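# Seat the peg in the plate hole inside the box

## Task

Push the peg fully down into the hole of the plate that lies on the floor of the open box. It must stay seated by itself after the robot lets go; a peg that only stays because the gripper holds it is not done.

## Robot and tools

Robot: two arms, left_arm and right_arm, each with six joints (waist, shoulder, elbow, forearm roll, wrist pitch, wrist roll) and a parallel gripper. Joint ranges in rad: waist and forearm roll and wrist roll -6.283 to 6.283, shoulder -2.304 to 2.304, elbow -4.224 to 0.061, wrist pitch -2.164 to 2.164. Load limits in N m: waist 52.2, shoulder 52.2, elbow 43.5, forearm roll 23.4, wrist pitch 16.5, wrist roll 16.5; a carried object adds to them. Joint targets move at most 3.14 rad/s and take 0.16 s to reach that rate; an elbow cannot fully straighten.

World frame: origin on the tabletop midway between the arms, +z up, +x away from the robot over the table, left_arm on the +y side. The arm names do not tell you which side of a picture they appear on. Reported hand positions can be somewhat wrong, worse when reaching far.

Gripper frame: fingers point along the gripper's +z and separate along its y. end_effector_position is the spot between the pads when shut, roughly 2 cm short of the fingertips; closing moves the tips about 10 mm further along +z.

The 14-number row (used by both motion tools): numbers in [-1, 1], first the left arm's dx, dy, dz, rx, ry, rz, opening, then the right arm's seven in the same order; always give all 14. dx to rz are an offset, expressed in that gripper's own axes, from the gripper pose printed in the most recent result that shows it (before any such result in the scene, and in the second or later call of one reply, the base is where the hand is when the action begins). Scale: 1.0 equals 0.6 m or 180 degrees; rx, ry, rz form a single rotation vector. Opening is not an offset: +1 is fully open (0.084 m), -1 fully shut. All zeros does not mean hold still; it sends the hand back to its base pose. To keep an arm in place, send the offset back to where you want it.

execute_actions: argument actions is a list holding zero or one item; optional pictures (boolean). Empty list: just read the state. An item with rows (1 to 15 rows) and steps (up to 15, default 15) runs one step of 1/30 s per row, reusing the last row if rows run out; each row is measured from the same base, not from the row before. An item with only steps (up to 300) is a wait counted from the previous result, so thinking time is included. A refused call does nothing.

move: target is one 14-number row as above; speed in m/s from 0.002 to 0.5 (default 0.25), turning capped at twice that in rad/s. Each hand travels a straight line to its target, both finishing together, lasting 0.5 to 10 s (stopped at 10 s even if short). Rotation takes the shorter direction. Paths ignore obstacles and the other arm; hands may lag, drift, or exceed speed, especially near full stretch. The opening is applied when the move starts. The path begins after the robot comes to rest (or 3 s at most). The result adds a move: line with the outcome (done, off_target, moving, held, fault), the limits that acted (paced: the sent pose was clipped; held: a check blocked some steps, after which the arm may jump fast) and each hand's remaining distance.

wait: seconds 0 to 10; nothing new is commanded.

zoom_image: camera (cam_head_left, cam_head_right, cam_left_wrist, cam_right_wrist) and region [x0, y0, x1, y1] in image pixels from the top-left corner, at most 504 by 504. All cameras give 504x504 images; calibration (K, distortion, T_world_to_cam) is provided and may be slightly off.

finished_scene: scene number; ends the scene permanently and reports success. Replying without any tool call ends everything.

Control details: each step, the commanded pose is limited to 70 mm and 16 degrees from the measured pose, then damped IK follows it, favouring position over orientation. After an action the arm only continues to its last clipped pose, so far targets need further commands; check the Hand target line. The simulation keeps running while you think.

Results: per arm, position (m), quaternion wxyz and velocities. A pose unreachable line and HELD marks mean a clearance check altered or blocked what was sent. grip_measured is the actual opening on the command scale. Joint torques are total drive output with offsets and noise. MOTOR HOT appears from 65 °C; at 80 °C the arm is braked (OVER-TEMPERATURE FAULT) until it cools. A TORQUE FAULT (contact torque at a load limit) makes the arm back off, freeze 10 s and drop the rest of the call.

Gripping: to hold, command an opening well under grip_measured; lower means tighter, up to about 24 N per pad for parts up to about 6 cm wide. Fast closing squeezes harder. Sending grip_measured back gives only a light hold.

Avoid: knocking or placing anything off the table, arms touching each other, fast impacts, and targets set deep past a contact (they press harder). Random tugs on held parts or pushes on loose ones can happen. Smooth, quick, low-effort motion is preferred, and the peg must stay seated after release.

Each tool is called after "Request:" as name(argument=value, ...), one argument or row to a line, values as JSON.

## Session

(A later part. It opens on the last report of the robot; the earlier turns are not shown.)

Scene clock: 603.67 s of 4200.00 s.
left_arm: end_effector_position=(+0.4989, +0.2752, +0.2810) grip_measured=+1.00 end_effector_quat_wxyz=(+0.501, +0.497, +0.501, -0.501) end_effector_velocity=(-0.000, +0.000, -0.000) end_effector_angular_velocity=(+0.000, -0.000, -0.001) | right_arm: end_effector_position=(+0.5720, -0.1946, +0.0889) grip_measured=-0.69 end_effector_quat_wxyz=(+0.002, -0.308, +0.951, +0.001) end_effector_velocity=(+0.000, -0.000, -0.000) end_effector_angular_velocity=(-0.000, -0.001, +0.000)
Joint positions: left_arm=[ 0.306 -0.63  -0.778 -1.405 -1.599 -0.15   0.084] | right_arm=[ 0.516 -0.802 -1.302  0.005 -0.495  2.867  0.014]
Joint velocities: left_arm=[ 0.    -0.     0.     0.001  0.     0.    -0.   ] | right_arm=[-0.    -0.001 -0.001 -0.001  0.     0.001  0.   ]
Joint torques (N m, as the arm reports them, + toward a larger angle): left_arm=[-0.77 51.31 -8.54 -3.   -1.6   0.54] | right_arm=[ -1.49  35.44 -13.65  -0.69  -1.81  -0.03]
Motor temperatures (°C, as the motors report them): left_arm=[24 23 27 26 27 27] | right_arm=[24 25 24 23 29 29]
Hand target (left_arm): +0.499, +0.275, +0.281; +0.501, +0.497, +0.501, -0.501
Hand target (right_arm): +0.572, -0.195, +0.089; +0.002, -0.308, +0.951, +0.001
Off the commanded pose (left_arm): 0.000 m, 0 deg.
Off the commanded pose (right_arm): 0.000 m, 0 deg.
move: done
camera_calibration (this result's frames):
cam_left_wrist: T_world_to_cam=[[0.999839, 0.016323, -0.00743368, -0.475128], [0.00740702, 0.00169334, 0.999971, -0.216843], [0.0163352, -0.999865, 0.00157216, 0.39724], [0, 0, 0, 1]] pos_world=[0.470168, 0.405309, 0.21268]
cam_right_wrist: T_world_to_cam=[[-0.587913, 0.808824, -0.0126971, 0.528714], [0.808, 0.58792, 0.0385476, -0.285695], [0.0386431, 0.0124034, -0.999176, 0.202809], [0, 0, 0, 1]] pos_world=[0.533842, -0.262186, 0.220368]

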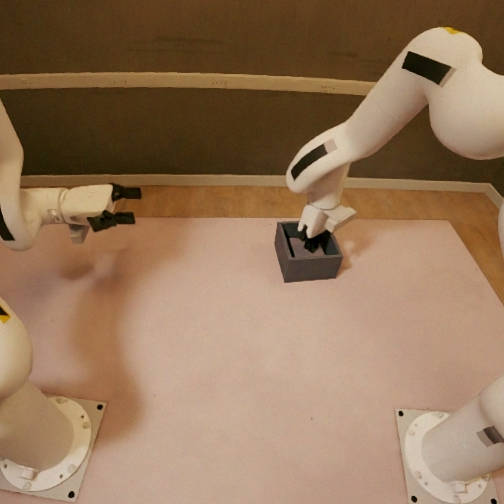

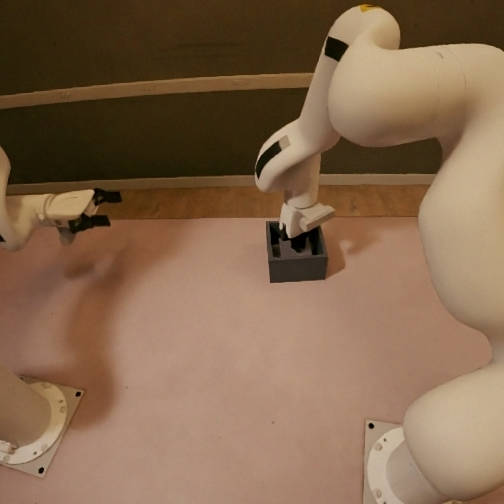

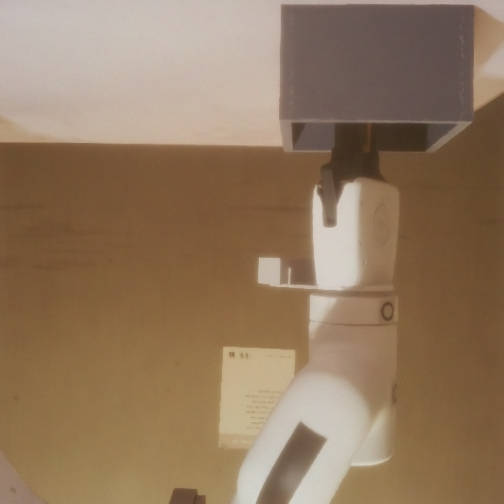

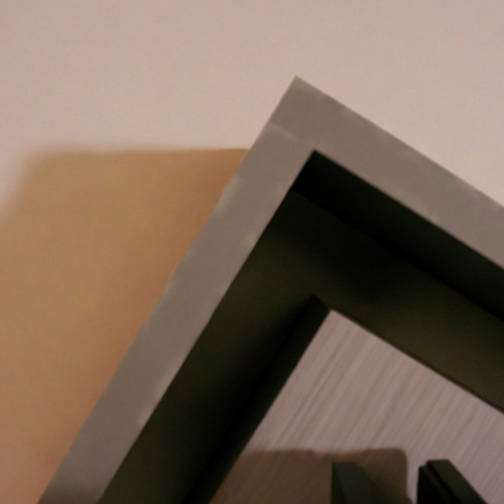

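Request:
move(
  target=[0,0,0,0,0,0,1, 0,0,0.0083,0,0,0,-1],
  speed=0.01,
)

Scene clock: 619.03 s of 4200.00 s.
left_arm: end_effector_position=(+0.4989, +0.2752, +0.2810) grip_measured=+1.00 end_effector_quat_wxyz=(+0.501, +0.497, +0.501, -0.501) end_effector_velocity=(+0.000, +0.000, +0.000) end_effector_angular_velocity=(-0.001, +0.001, +0.001) | right_arm: end_effector_position=(+0.5721, -0.1946, +0.0840) grip_measured=-0.69 end_effector_quat_wxyz=(+0.003, -0.308, +0.951, +0.001) end_effector_velocity=(-0.000, +0.000, -0.000) end_effector_angular_velocity=(+0.000, +0.000, +0.001)
Joint positions: left_arm=[ 0.306 -0.63  -0.778 -1.405 -1.599 -0.15   0.084] | right_arm=[ 0.516 -0.81  -1.303  0.005 -0.487  2.867  0.014]
Joint velocities: left_arm=[ 0.     0.     0.    -0.001 -0.001 -0.001  0.   ] | right_arm=[ 0.    -0.001 -0.     0.     0.    -0.001  0.   ]
Joint torques (N m, as the arm reports them, + toward a larger angle): left_arm=[-1.49 51.33 -8.51 -2.92 -1.61  0.51] | right_arm=[ -1.71  35.39 -13.09  -0.23  -1.83  -0.13]
Motor temperatures (°C, as the motors report them): left_arm=[24 23 27 26 27 27] | right_arm=[24 25 24 23 29 29]
Hand target (left_arm): +0.499, +0.275, +0.281; +0.501, +0.497, +0.501, -0.501
Hand target (right_arm): +0.572, -0.195, +0.084; +0.002, -0.308, +0.951, +0.001
Off the commanded pose (left_arm): 0.000 m, 0 deg.
Off the commanded pose (right_arm): 0.000 m, 0 deg.
After step 90, 11.67 s passed at rest.
move: done
camera_calibration (this result's frames):
cam_left_wrist: T_world_to_cam=[[0.999839, 0.0163231, -0.00743368, -0.475128], [0.00740702, 0.00169336, 0.999971, -0.216843], [0.0163352, -0.999865, 0.00157218, 0.39724], [0, 0, 0, 1]] pos_world=[0.470168, 0.405309, 0.21268]
cam_right_wrist: T_world_to_cam=[[-0.587942, 0.808803, -0.0127218, 0.528635], [0.807972, 0.587947, 0.0387264, -0.285588], [0.0388018, 0.01249, -0.999169, 0.197826], [0, 0, 0, 1]] pos_world=[0.533878, -0.262122, 0.215446]

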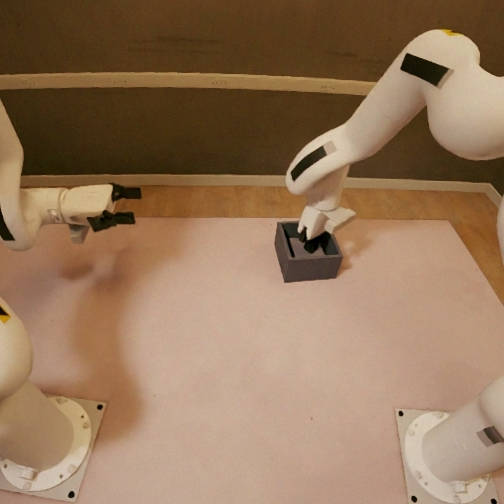

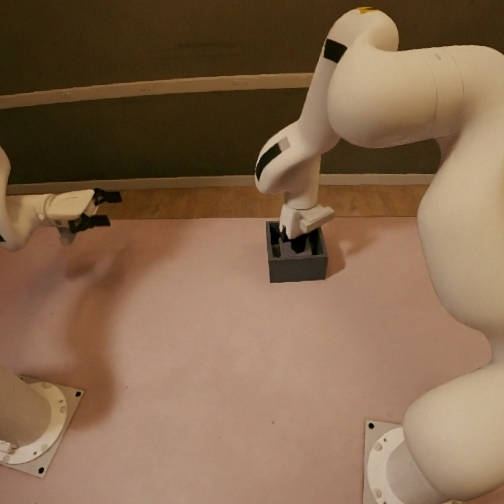

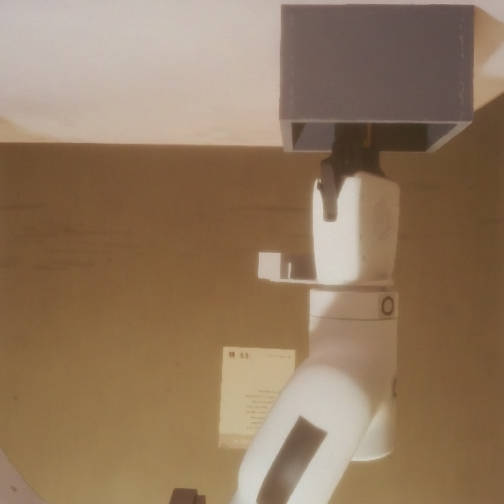

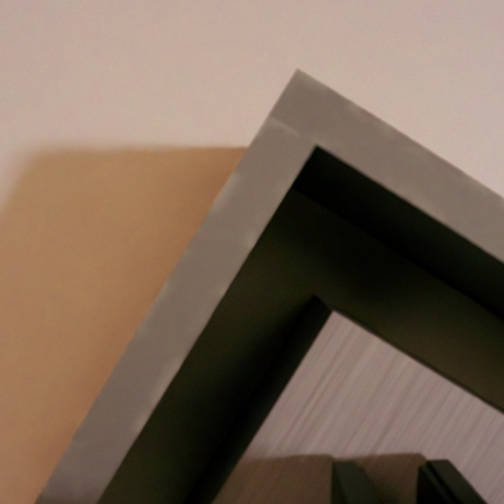

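Request:
execute_actions(
  actions=[
    {"rows": [[0,0,0,0,0,0,1, 0,0,0,0,0,0,-0.66],[0,0,0,0,0,0,1, 0,0,0,0,0,0,-0.66],[0,0,0,0,0,0,1, 0,0,0,0,0,0,-0.66],[0,0,0,0,0,0,1, 0,0,0,0,0,0,-0.66],[0,0,0,0,0,0,1, 0,0,0,0,0,0,-0.66],[0,0,0,0,0,0,1, 0,0,0,0,0,0,-0.6],[0,0,0,0,0,0,1, 0,0,0,0,0,0,-0.6],[0,0,0,0,0,0,1, 0,0,0,0,0,0,-0.6],[0,0,0,0,0,0,1, 0,0,0,0,0,0,-0.6],[0,0,0,0,0,0,1, 0,0,0,0,0,0,-0.6],[0,0,0,0,0,0,1, 0,0,0,0,0,0,-0.5]], "steps": 15},
  ],
)

Scene clock: 625.37 s of 4200.00 s.
left_arm: end_effector_position=(+0.4989, +0.2752, +0.2810) grip_measured=+1.00 end_effector_quat_wxyz=(+0.501, +0.497, +0.501, -0.501) end_effector_velocity=(+0.000, +0.000, +0.000) end_effector_angular_velocity=(+0.000, -0.001, +0.001) | right_arm: end_effector_position=(+0.5719, -0.1947, +0.0839) grip_measured=-0.52 end_effector_quat_wxyz=(+0.002, -0.308, +0.951, +0.001) end_effector_velocity=(+0.001, +0.001, +0.001) end_effector_angular_velocity=(+0.001, -0.004, +0.000)
Joint positions: left_arm=[ 0.306 -0.63  -0.778 -1.405 -1.599 -0.15   0.084] | right_arm=[ 0.516 -0.81  -1.303  0.005 -0.488  2.867  0.021]
Joint velocities: left_arm=[-0.     0.    -0.    -0.001  0.     0.001  0.   ] | right_arm=[ 0.001  0.    -0.002 -0.001  0.003  0.001  0.002]
Joint torques (N m, as the arm reports them, + toward a larger angle): left_arm=[-1.15 51.43 -8.56 -2.94 -1.54  0.52] | right_arm=[  3.72  38.11 -16.59   0.56  -0.14  -0.15]
Motor temperatures (°C, as the motors report them): left_arm=[24 23 27 26 27 27] | right_arm=[24 25 24 23 29 29]
Hand target (left_arm): +0.499, +0.275, +0.281; +0.501, +0.497, +0.501, -0.501
Hand target (right_arm): +0.572, -0.195, +0.084; +0.003, -0.308, +0.951, +0.001
Off the commanded pose (left_arm): 0.000 m, 0 deg.
Off the commanded pose (right_arm): 0.000 m, 0 deg.
Steps of this call (steps 1 to 90: nothing new was sent; then 2.83 s passed at rest; steps 91 to 105: all 15 steps of this action). Readings (end_effector_position):
91: left_arm (+0.4989, +0.2752, +0.2810) | right_arm (+0.5720, -0.1946, +0.0839)
92: left_arm (+0.4989, +0.2752, +0.2810) | right_arm (+0.5720, -0.1946, +0.0839)
94: left_arm (+0.4989, +0.2752, +0.2810) | right_arm (+0.5718, -0.1947, +0.0839)
98: left_arm (+0.4989, +0.2752, +0.2810) | right_arm (+0.5713, -0.1951, +0.0835)
105: the state above
camera_calibration (this result's frames):
cam_left_wrist: T_world_to_cam=[[0.999839, 0.0163228, -0.00743353, -0.475128], [0.00740687, 0.00169317, 0.999971, -0.216843], [0.0163349, -0.999865, 0.00157199, 0.39724], [0, 0, 0, 1]] pos_world=[0.470168, 0.405309, 0.21268]
cam_right_wrist: T_world_to_cam=[[-0.587909, 0.808829, -0.012599, 0.528617], [0.80802, 0.587916, 0.0381941, -0.285384], [0.0382997, 0.0122744, -0.999191, 0.198003], [0, 0, 0, 1]] pos_world=[0.533791, -0.262209, 0.215403]

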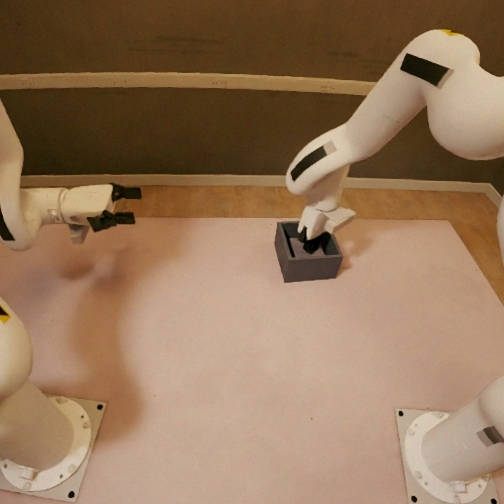

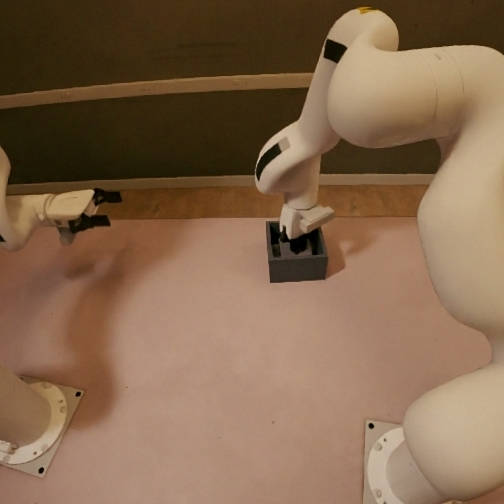

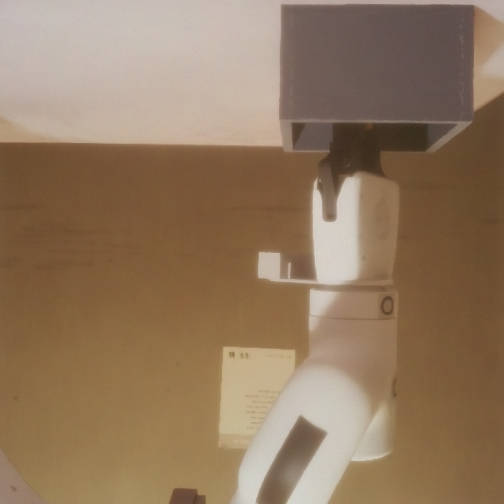

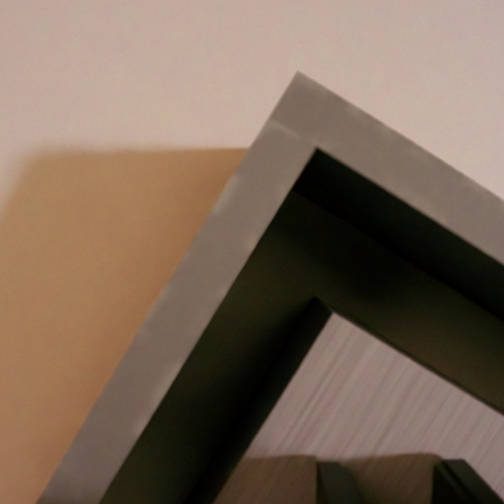

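Released, and the torques are back to free-air values. Next I'll check where the peg top sits in the side view.

Request:
zoom_image(
  camera="cam_left_wrist",
  region=[300, 90, 460, 250],
)

Region (300, 90, 460, 250) of cam_left_wrist's 504x504 image, scaled by 3.150, with more detail than that image has.

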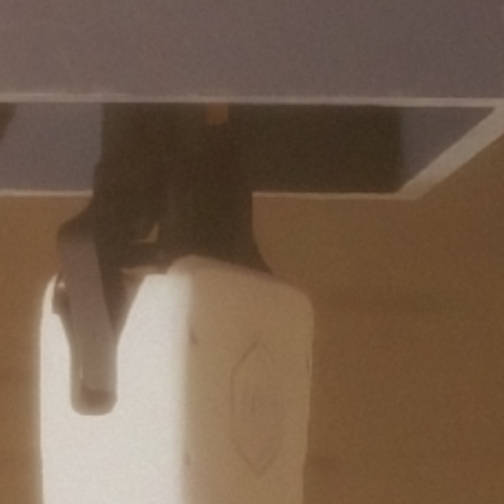

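Request:
move(
  target=[0,0,0,0,0,0,1, 0,0,-0.12,0,0,0,-0.3],
  speed=0.08,
)

Scene clock: 633.13 s of 4200.00 s.
left_arm: end_effector_position=(+0.4989, +0.2752, +0.2810) grip_measured=+1.00 end_effector_quat_wxyz=(+0.501, +0.497, +0.501, -0.501) end_effector_velocity=(+0.000, +0.000, +0.001) end_effector_angular_velocity=(-0.002, +0.001, +0.001) | right_arm: end_effector_position=(+0.5717, -0.1951, +0.1557) grip_measured=-0.32 end_effector_quat_wxyz=(+0.002, -0.308, +0.951, +0.001) end_effector_velocity=(+0.000, +0.000, +0.001) end_effector_angular_velocity=(+0.000, -0.001, -0.001)
Joint positions: left_arm=[ 0.306 -0.63  -0.778 -1.405 -1.599 -0.15   0.084] | right_arm=[ 0.516 -0.693 -1.302  0.004 -0.604  2.868  0.03 ]
Joint velocities: left_arm=[-0.     0.    -0.    -0.001 -0.002 -0.001 -0.   ] | right_arm=[-0.     0.002 -0.001  0.    -0.001  0.     0.   ]
Joint torques (N m, as the arm reports them, + toward a larger angle): left_arm=[-0.91 51.88 -8.56 -2.92 -1.68  0.56] | right_arm=[  4.41  36.57 -18.3    0.7   -0.15  -0.11]
Motor temperatures (°C, as the motors report them): left_arm=[24 23 27 26 27 27] | right_arm=[24 25 24 23 29 29]
Hand target (left_arm): +0.499, +0.275, +0.281; +0.501, +0.497, +0.501, -0.501
Hand target (right_arm): +0.572, -0.195, +0.156; +0.002, -0.308, +0.951, +0.001
Off the commanded pose (left_arm): 0.000 m, 0 deg.
Off the commanded pose (right_arm): 0.000 m, 0 deg.
After step 90, 3.53 s passed at rest.
move: done
camera_calibration (this result's frames):
cam_left_wrist: T_world_to_cam=[[0.999839, 0.0163227, -0.00743341, -0.475128], [0.00740675, 0.00169319, 0.999971, -0.216843], [0.0163349, -0.999865, 0.00157202, 0.39724], [0, 0, 0, 1]] pos_world=[0.470168, 0.405309, 0.21268]
cam_right_wrist: T_world_to_cam=[[-0.587832, 0.808884, -0.0126585, 0.529674], [0.80809, 0.587847, 0.0377655, -0.287727], [0.0379892, 0.0119706, -0.999206, 0.269884], [0, 0, 0, 1]] pos_world=[0.533617, -0.262536, 0.287241]

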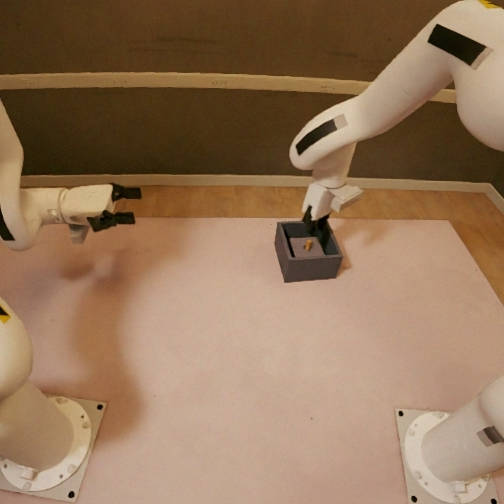

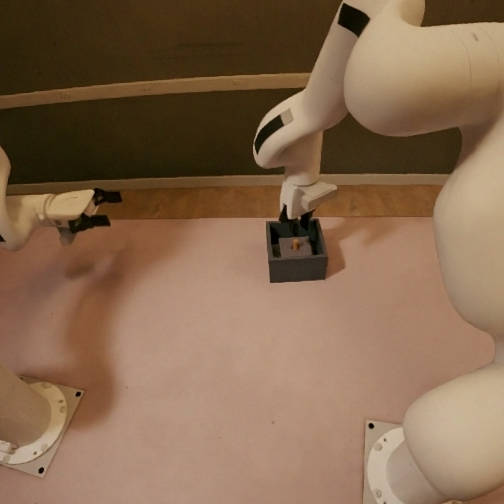

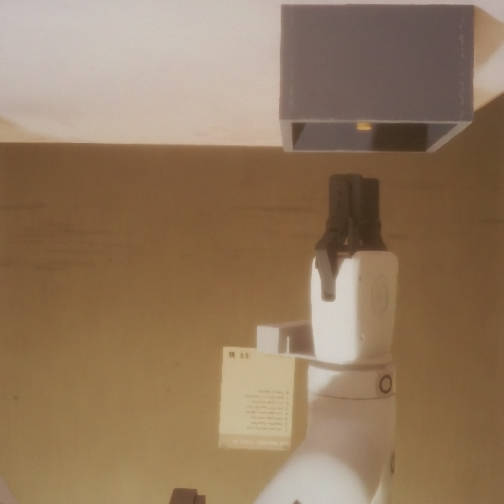

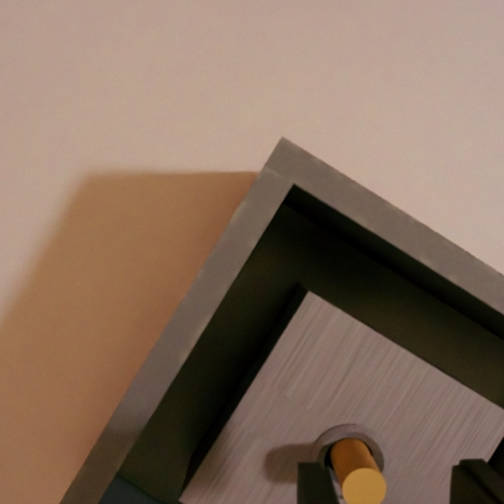

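Request:
move(
  target=[0,0,0,0,0,0,1, -0.0117,0.005,0.045,0,0,0,-1],
  speed=0.06,
)

Scene clock: 645.13 s of 4200.00 s.
left_arm: end_effector_position=(+0.4989, +0.2752, +0.2810) grip_measured=+1.00 end_effector_quat_wxyz=(+0.501, +0.497, +0.501, -0.501) end_effector_velocity=(+0.000, +0.000, -0.000) end_effector_angular_velocity=(+0.000, +0.000, +0.001) | right_arm: end_effector_position=(+0.5757, -0.1884, +0.1289) grip_measured=-1.00 end_effector_quat_wxyz=(+0.002, -0.308, +0.951, +0.001) end_effector_velocity=(+0.001, +0.000, -0.000) end_effector_angular_velocity=(-0.000, -0.002, +0.002)
Joint positions: left_arm=[ 0.306 -0.63  -0.778 -1.405 -1.599 -0.15   0.084] | right_arm=[ 0.524 -0.747 -1.32   0.004 -0.568  2.876  0.   ]
Joint velocities: left_arm=[ 0. -0.  0. -0.  0. -0. -0.] | right_arm=[ 0.001 -0.001 -0.001 -0.001  0.001 -0.     0.   ]
Joint torques (N m, as the arm reports them, + toward a larger angle): left_arm=[-0.5  51.35 -8.4  -2.87 -1.54  0.46] | right_arm=[  3.05  38.88 -17.98   0.27  -0.14  -0.1 ]
Motor temperatures (°C, as the motors report them): left_arm=[24 23 27 26 27 27] | right_arm=[24 25 24 23 29 29]
Hand target (left_arm): +0.499, +0.275, +0.281; +0.501, +0.497, +0.501, -0.501
Hand target (right_arm): +0.576, -0.188, +0.129; +0.002, -0.308, +0.951, +0.001
Off the commanded pose (left_arm): 0.000 m, 0 deg.
Off the commanded pose (right_arm): 0.000 m, 0 deg.
After step 90, 8.23 s passed at rest.
move: done
camera_calibration (this result's frames):
cam_left_wrist: T_world_to_cam=[[0.999839, 0.0163228, -0.00743327, -0.475128], [0.00740661, 0.00169318, 0.999971, -0.216843], [0.0163349, -0.999865, 0.00157201, 0.39724], [0, 0, 0, 1]] pos_world=[0.470168, 0.405309, 0.21268]
cam_right_wrist: T_world_to_cam=[[-0.587842, 0.808877, -0.0126526, 0.526306], [0.808072, 0.587853, 0.038049, -0.293909], [0.0382148, 0.0121426, -0.999196, 0.242788], [0, 0, 0, 1]] pos_world=[0.537607, -0.255889, 0.260435]

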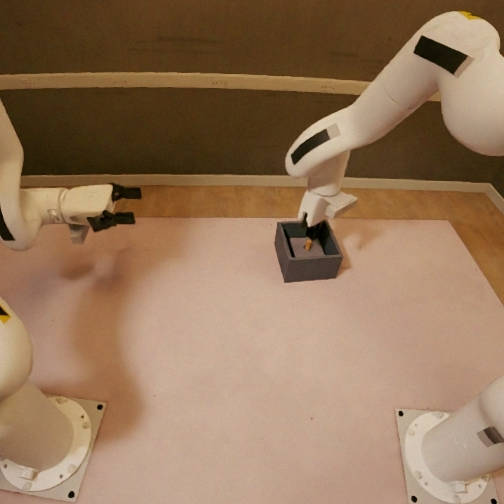

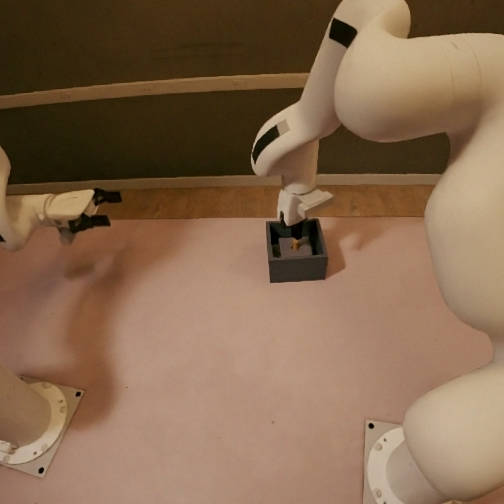

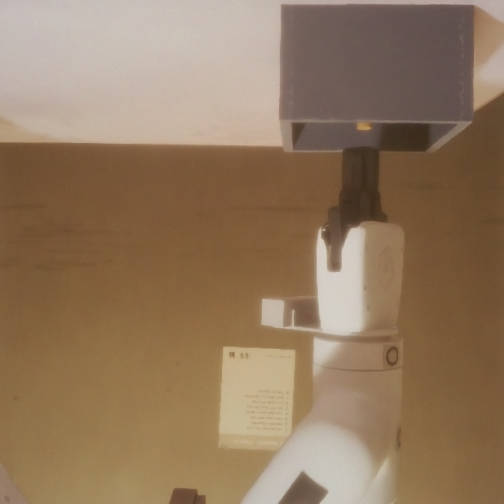

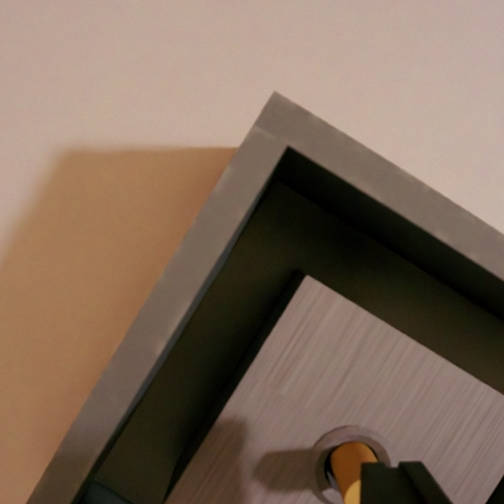

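Request:
move(
  target=[0,0,0,0,0,0,1, 0,0,0.0315,0,0,0,-1],
  speed=0.015,
)

Scene clock: 649.37 s of 4200.00 s.
left_arm: end_effector_position=(+0.4989, +0.2752, +0.2810) grip_measured=+1.00 end_effector_quat_wxyz=(+0.501, +0.497, +0.501, -0.501) end_effector_velocity=(-0.000, -0.000, +0.000) end_effector_angular_velocity=(-0.000, +0.001, -0.001) | right_arm: end_effector_position=(+0.5757, -0.1883, +0.1101) grip_measured=-1.00 end_effector_quat_wxyz=(+0.002, -0.308, +0.951, +0.001) end_effector_velocity=(+0.000, +0.000, -0.000) end_effector_angular_velocity=(+0.001, -0.001, +0.000)
Joint positions: left_arm=[ 0.306 -0.63  -0.778 -1.405 -1.599 -0.15   0.084] | right_arm=[ 0.524 -0.777 -1.32   0.005 -0.538  2.876  0.   ]
Joint velocities: left_arm=[-0.    -0.     0.     0.001 -0.    -0.001 -0.   ] | right_arm=[-0.    -0.001 -0.     0.     0.002 -0.001  0.   ]
Joint torques (N m, as the arm reports them, + toward a larger angle): left_arm=[-1.13 51.37 -8.55 -2.81 -1.62  0.53] | right_arm=[  3.05  38.38 -17.46   0.39  -0.21  -0.1 ]
Motor temperatures (°C, as the motors report them): left_arm=[24 23 27 26 27 27] | right_arm=[24 25 24 23 29 29]
Hand target (left_arm): +0.499, +0.275, +0.281; +0.501, +0.497, +0.501, -0.501
Hand target (right_arm): +0.576, -0.188, +0.110; +0.002, -0.308, +0.951, +0.001
Off the commanded pose (left_arm): 0.000 m, 0 deg.
Off the commanded pose (right_arm): 0.000 m, 0 deg.
move: done
camera_calibration (this result's frames):
cam_left_wrist: T_world_to_cam=[[0.999839, 0.0163227, -0.0074333, -0.475128], [0.00740664, 0.00169309, 0.999971, -0.216843], [0.0163348, -0.999865, 0.00157192, 0.39724], [0, 0, 0, 1]] pos_world=[0.470168, 0.405309, 0.21268]
cam_right_wrist: T_world_to_cam=[[-0.587864, 0.808861, -0.0126094, 0.526016], [0.808057, 0.587873, 0.0380571, -0.293244], [0.0381956, 0.0121833, -0.999196, 0.223956], [0, 0, 0, 1]] pos_world=[0.537629, -0.255812, 0.241569]

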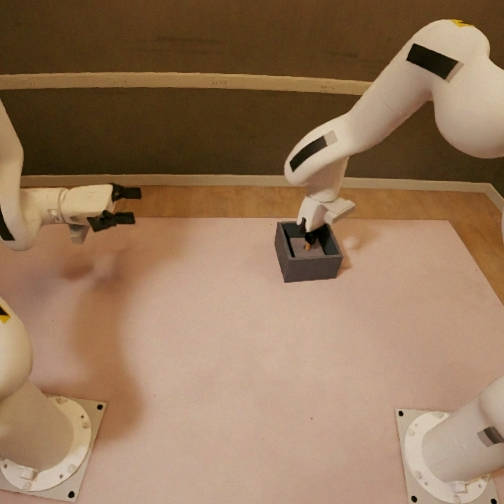

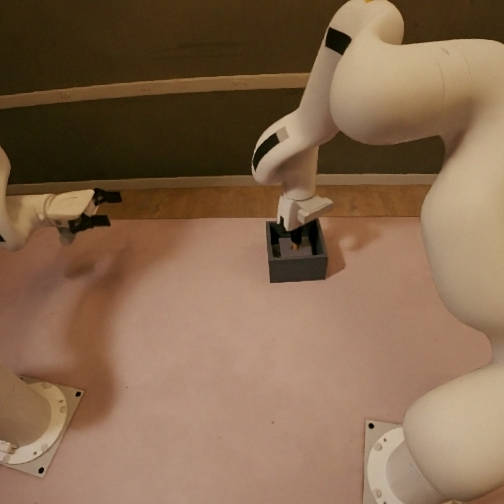

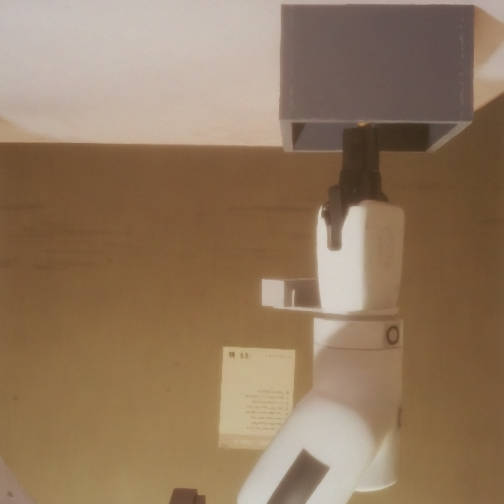

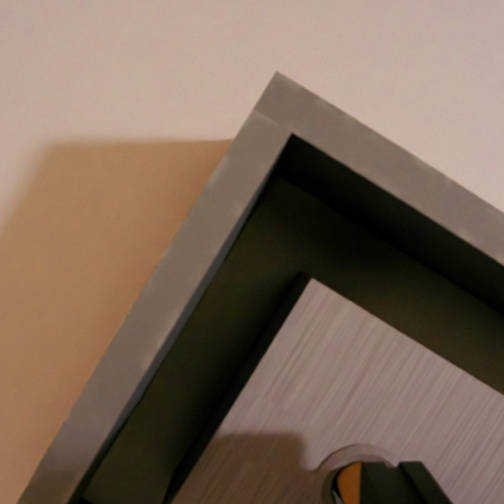

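No contact yet at 0.1101. Going 6 mm lower, slowly.

Request:
move(
  target=[0,0,0,0,0,0,1, 0,0,0.01,0,0,0,-1],
  speed=0.01,
)

Scene clock: 652.00 s of 4200.00 s.
left_arm: end_effector_position=(+0.4989, +0.2752, +0.2810) grip_measured=+1.00 end_effector_quat_wxyz=(+0.501, +0.497, +0.501, -0.501) end_effector_velocity=(+0.000, +0.000, -0.000) end_effector_angular_velocity=(+0.000, +0.002, +0.001) | right_arm: end_effector_position=(+0.5785, -0.1872, +0.1079) grip_measured=-1.00 end_effector_quat_wxyz=(+0.006, -0.308, +0.951, +0.001) end_effector_velocity=(-0.000, -0.000, -0.000) end_effector_angular_velocity=(-0.000, +0.001, -0.000)
Joint positions: left_arm=[ 0.306 -0.63  -0.778 -1.405 -1.599 -0.15   0.084] | right_arm=[ 0.524 -0.783 -1.324  0.005 -0.528  2.875  0.   ]
Joint velocities: left_arm=[ 0.    -0.     0.    -0.001  0.    -0.002  0.   ] | right_arm=[-0.     0.     0.001 -0.    -0.001  0.     0.   ]
Joint torques (N m, as the arm reports them, + toward a larger angle): left_arm=[-0.94 51.26 -8.62 -3.1  -1.64  0.46] | right_arm=[ 2.73 13.12 -0.25  0.52 -0.6  -0.22]
Motor temperatures (°C, as the motors report them): left_arm=[24 23 27 26 27 27] | right_arm=[24 25 24 23 29 29]
Hand target (left_arm): +0.499, +0.275, +0.281; +0.501, +0.497, +0.501, -0.501
Hand target (right_arm): +0.576, -0.188, +0.104; +0.002, -0.308, +0.951, +0.001
Off the commanded pose (left_arm): 0.000 m, 0 deg.
Off the commanded pose (right_arm): 0.005 m, 0 deg.
move: off_target (right_arm)
camera_calibration (this result's frames):
cam_left_wrist: T_world_to_cam=[[0.999839, 0.0163226, -0.0074333, -0.475127], [0.00740665, 0.00169303, 0.999971, -0.216843], [0.0163347, -0.999865, 0.00157186, 0.39724], [0, 0, 0, 1]] pos_world=[0.470168, 0.405309, 0.21268]
cam_right_wrist: T_world_to_cam=[[-0.587771, 0.808895, -0.0146423, 0.52692], [0.807746, 0.587762, 0.0456327, -0.296725], [0.0455182, 0.0149943, -0.998851, 0.217944], [0, 0, 0, 1]] pos_world=[0.539466, -0.255088, 0.23895]

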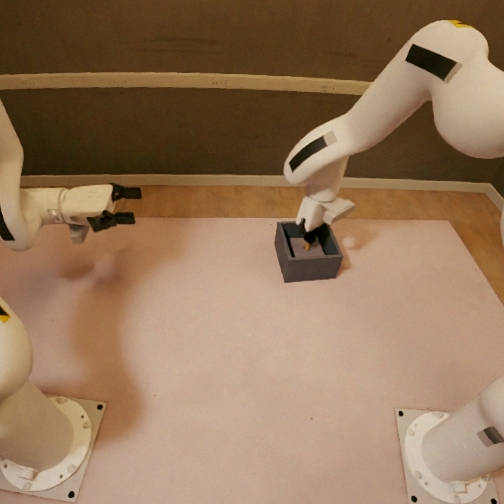

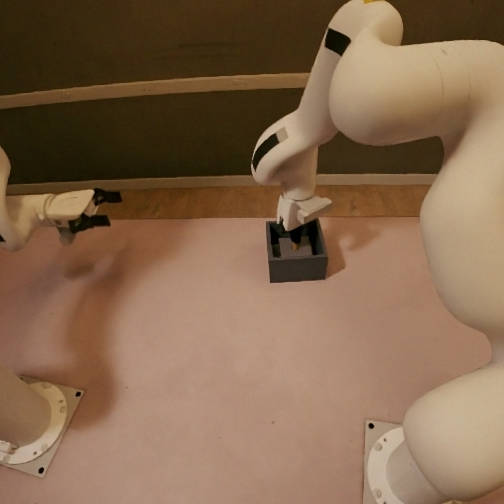

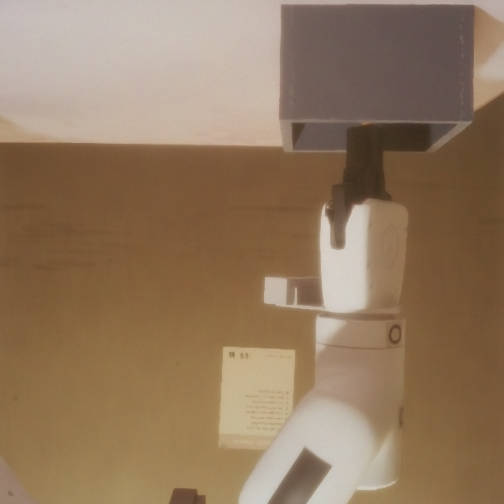

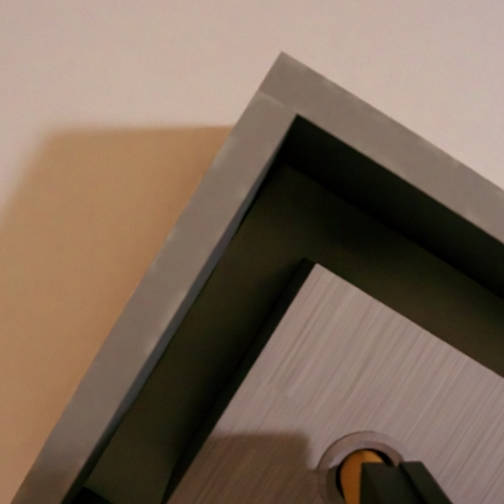

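Request:
move(
  target=[0,0,0,0,0,0,1, 0.005,0,-0.15,0,0,0,0],
  speed=0.1,
)

Scene clock: 655.03 s of 4200.00 s.
left_arm: end_effector_position=(+0.4989, +0.2752, +0.2810) grip_measured=+1.00 end_effector_quat_wxyz=(+0.501, +0.497, +0.501, -0.501) end_effector_velocity=(-0.000, -0.000, -0.000) end_effector_angular_velocity=(+0.001, +0.001, -0.000) | right_arm: end_effector_position=(+0.5752, -0.1897, +0.1976) grip_measured=-0.01 end_effector_quat_wxyz=(+0.006, -0.308, +0.951, +0.001) end_effector_velocity=(+0.000, +0.000, +0.001) end_effector_angular_velocity=(+0.000, -0.001, +0.001)
Joint positions: left_arm=[ 0.306 -0.63  -0.778 -1.405 -1.599 -0.15   0.084] | right_arm=[ 0.522 -0.641 -1.327  0.003 -0.674  2.875  0.044]
Joint velocities: left_arm=[-0.    -0.    -0.     0.     0.001 -0.001  0.   ] | right_arm=[ 0.     0.002 -0.001 -0.    -0.002 -0.001  0.   ]
Joint torques (N m, as the arm reports them, + toward a larger angle): left_arm=[-0.58 51.41 -8.37 -3.07 -1.64  0.47] | right_arm=[  4.43  36.48 -19.09   0.46  -0.15  -0.12]
Motor temperatures (°C, as the motors report them): left_arm=[24 23 27 26 27 27] | right_arm=[24 25 24 23 29 29]
Hand target (left_arm): +0.499, +0.275, +0.281; +0.501, +0.497, +0.501, -0.501
Hand target (right_arm): +0.575, -0.190, +0.198; +0.006, -0.308, +0.951, +0.001
Off the commanded pose (left_arm): 0.000 m, 0 deg.
Off the commanded pose (right_arm): 0.000 m, 0 deg.
move: done
camera_calibration (this result's frames):
cam_left_wrist: T_world_to_cam=[[0.999839, 0.0163228, -0.00743327, -0.475128], [0.00740661, 0.00169299, 0.999971, -0.216843], [0.0163349, -0.999865, 0.00157182, 0.39724], [0, 0, 0, 1]] pos_world=[0.470168, 0.405309, 0.21268]
cam_right_wrist: T_world_to_cam=[[-0.587665, 0.80897, -0.0147207, 0.528242], [0.807844, 0.587668, 0.0451115, -0.296659], [0.0451447, 0.0146184, -0.998873, 0.307902], [0, 0, 0, 1]] pos_world=[0.536183, -0.257496, 0.328714]

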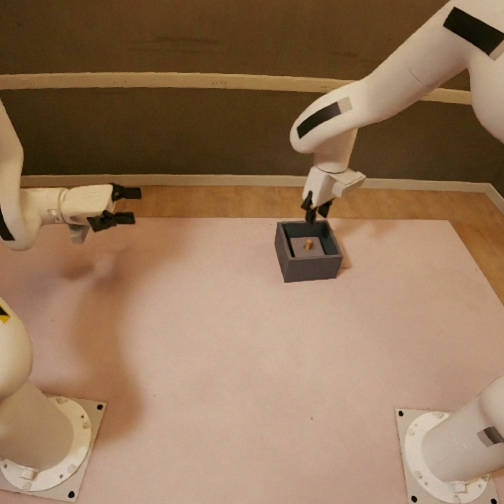

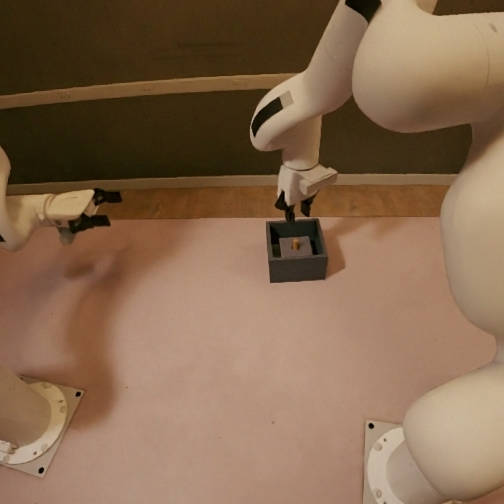

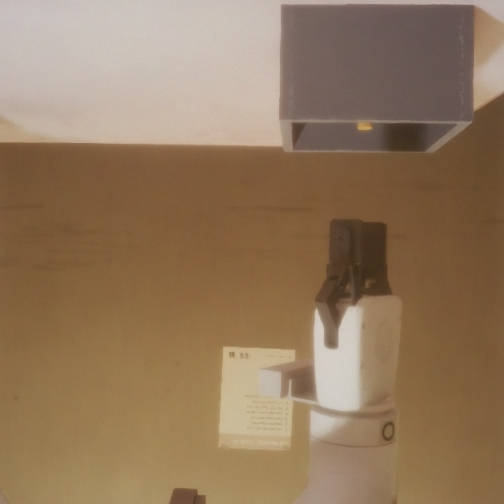

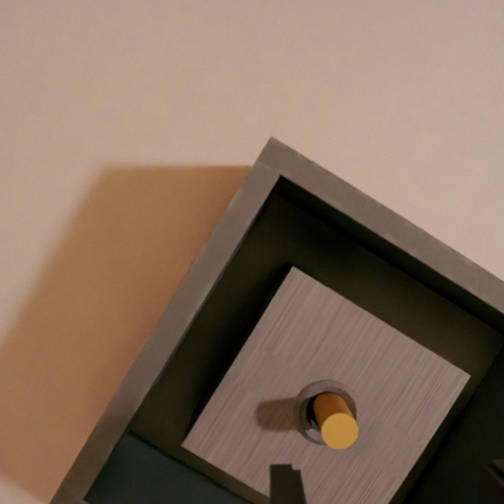

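The peg is standing upright in the hole and both grippers are clear of it. It dropped about 15 mm when I released it. A gentle push from above then stopped the arm at z = 0.108 with a clear contact torque, so the peg has bottomed out. Ending scene 1.

Request:
finished_scene(
  scene=1,
)

The scene is finished: the task was done.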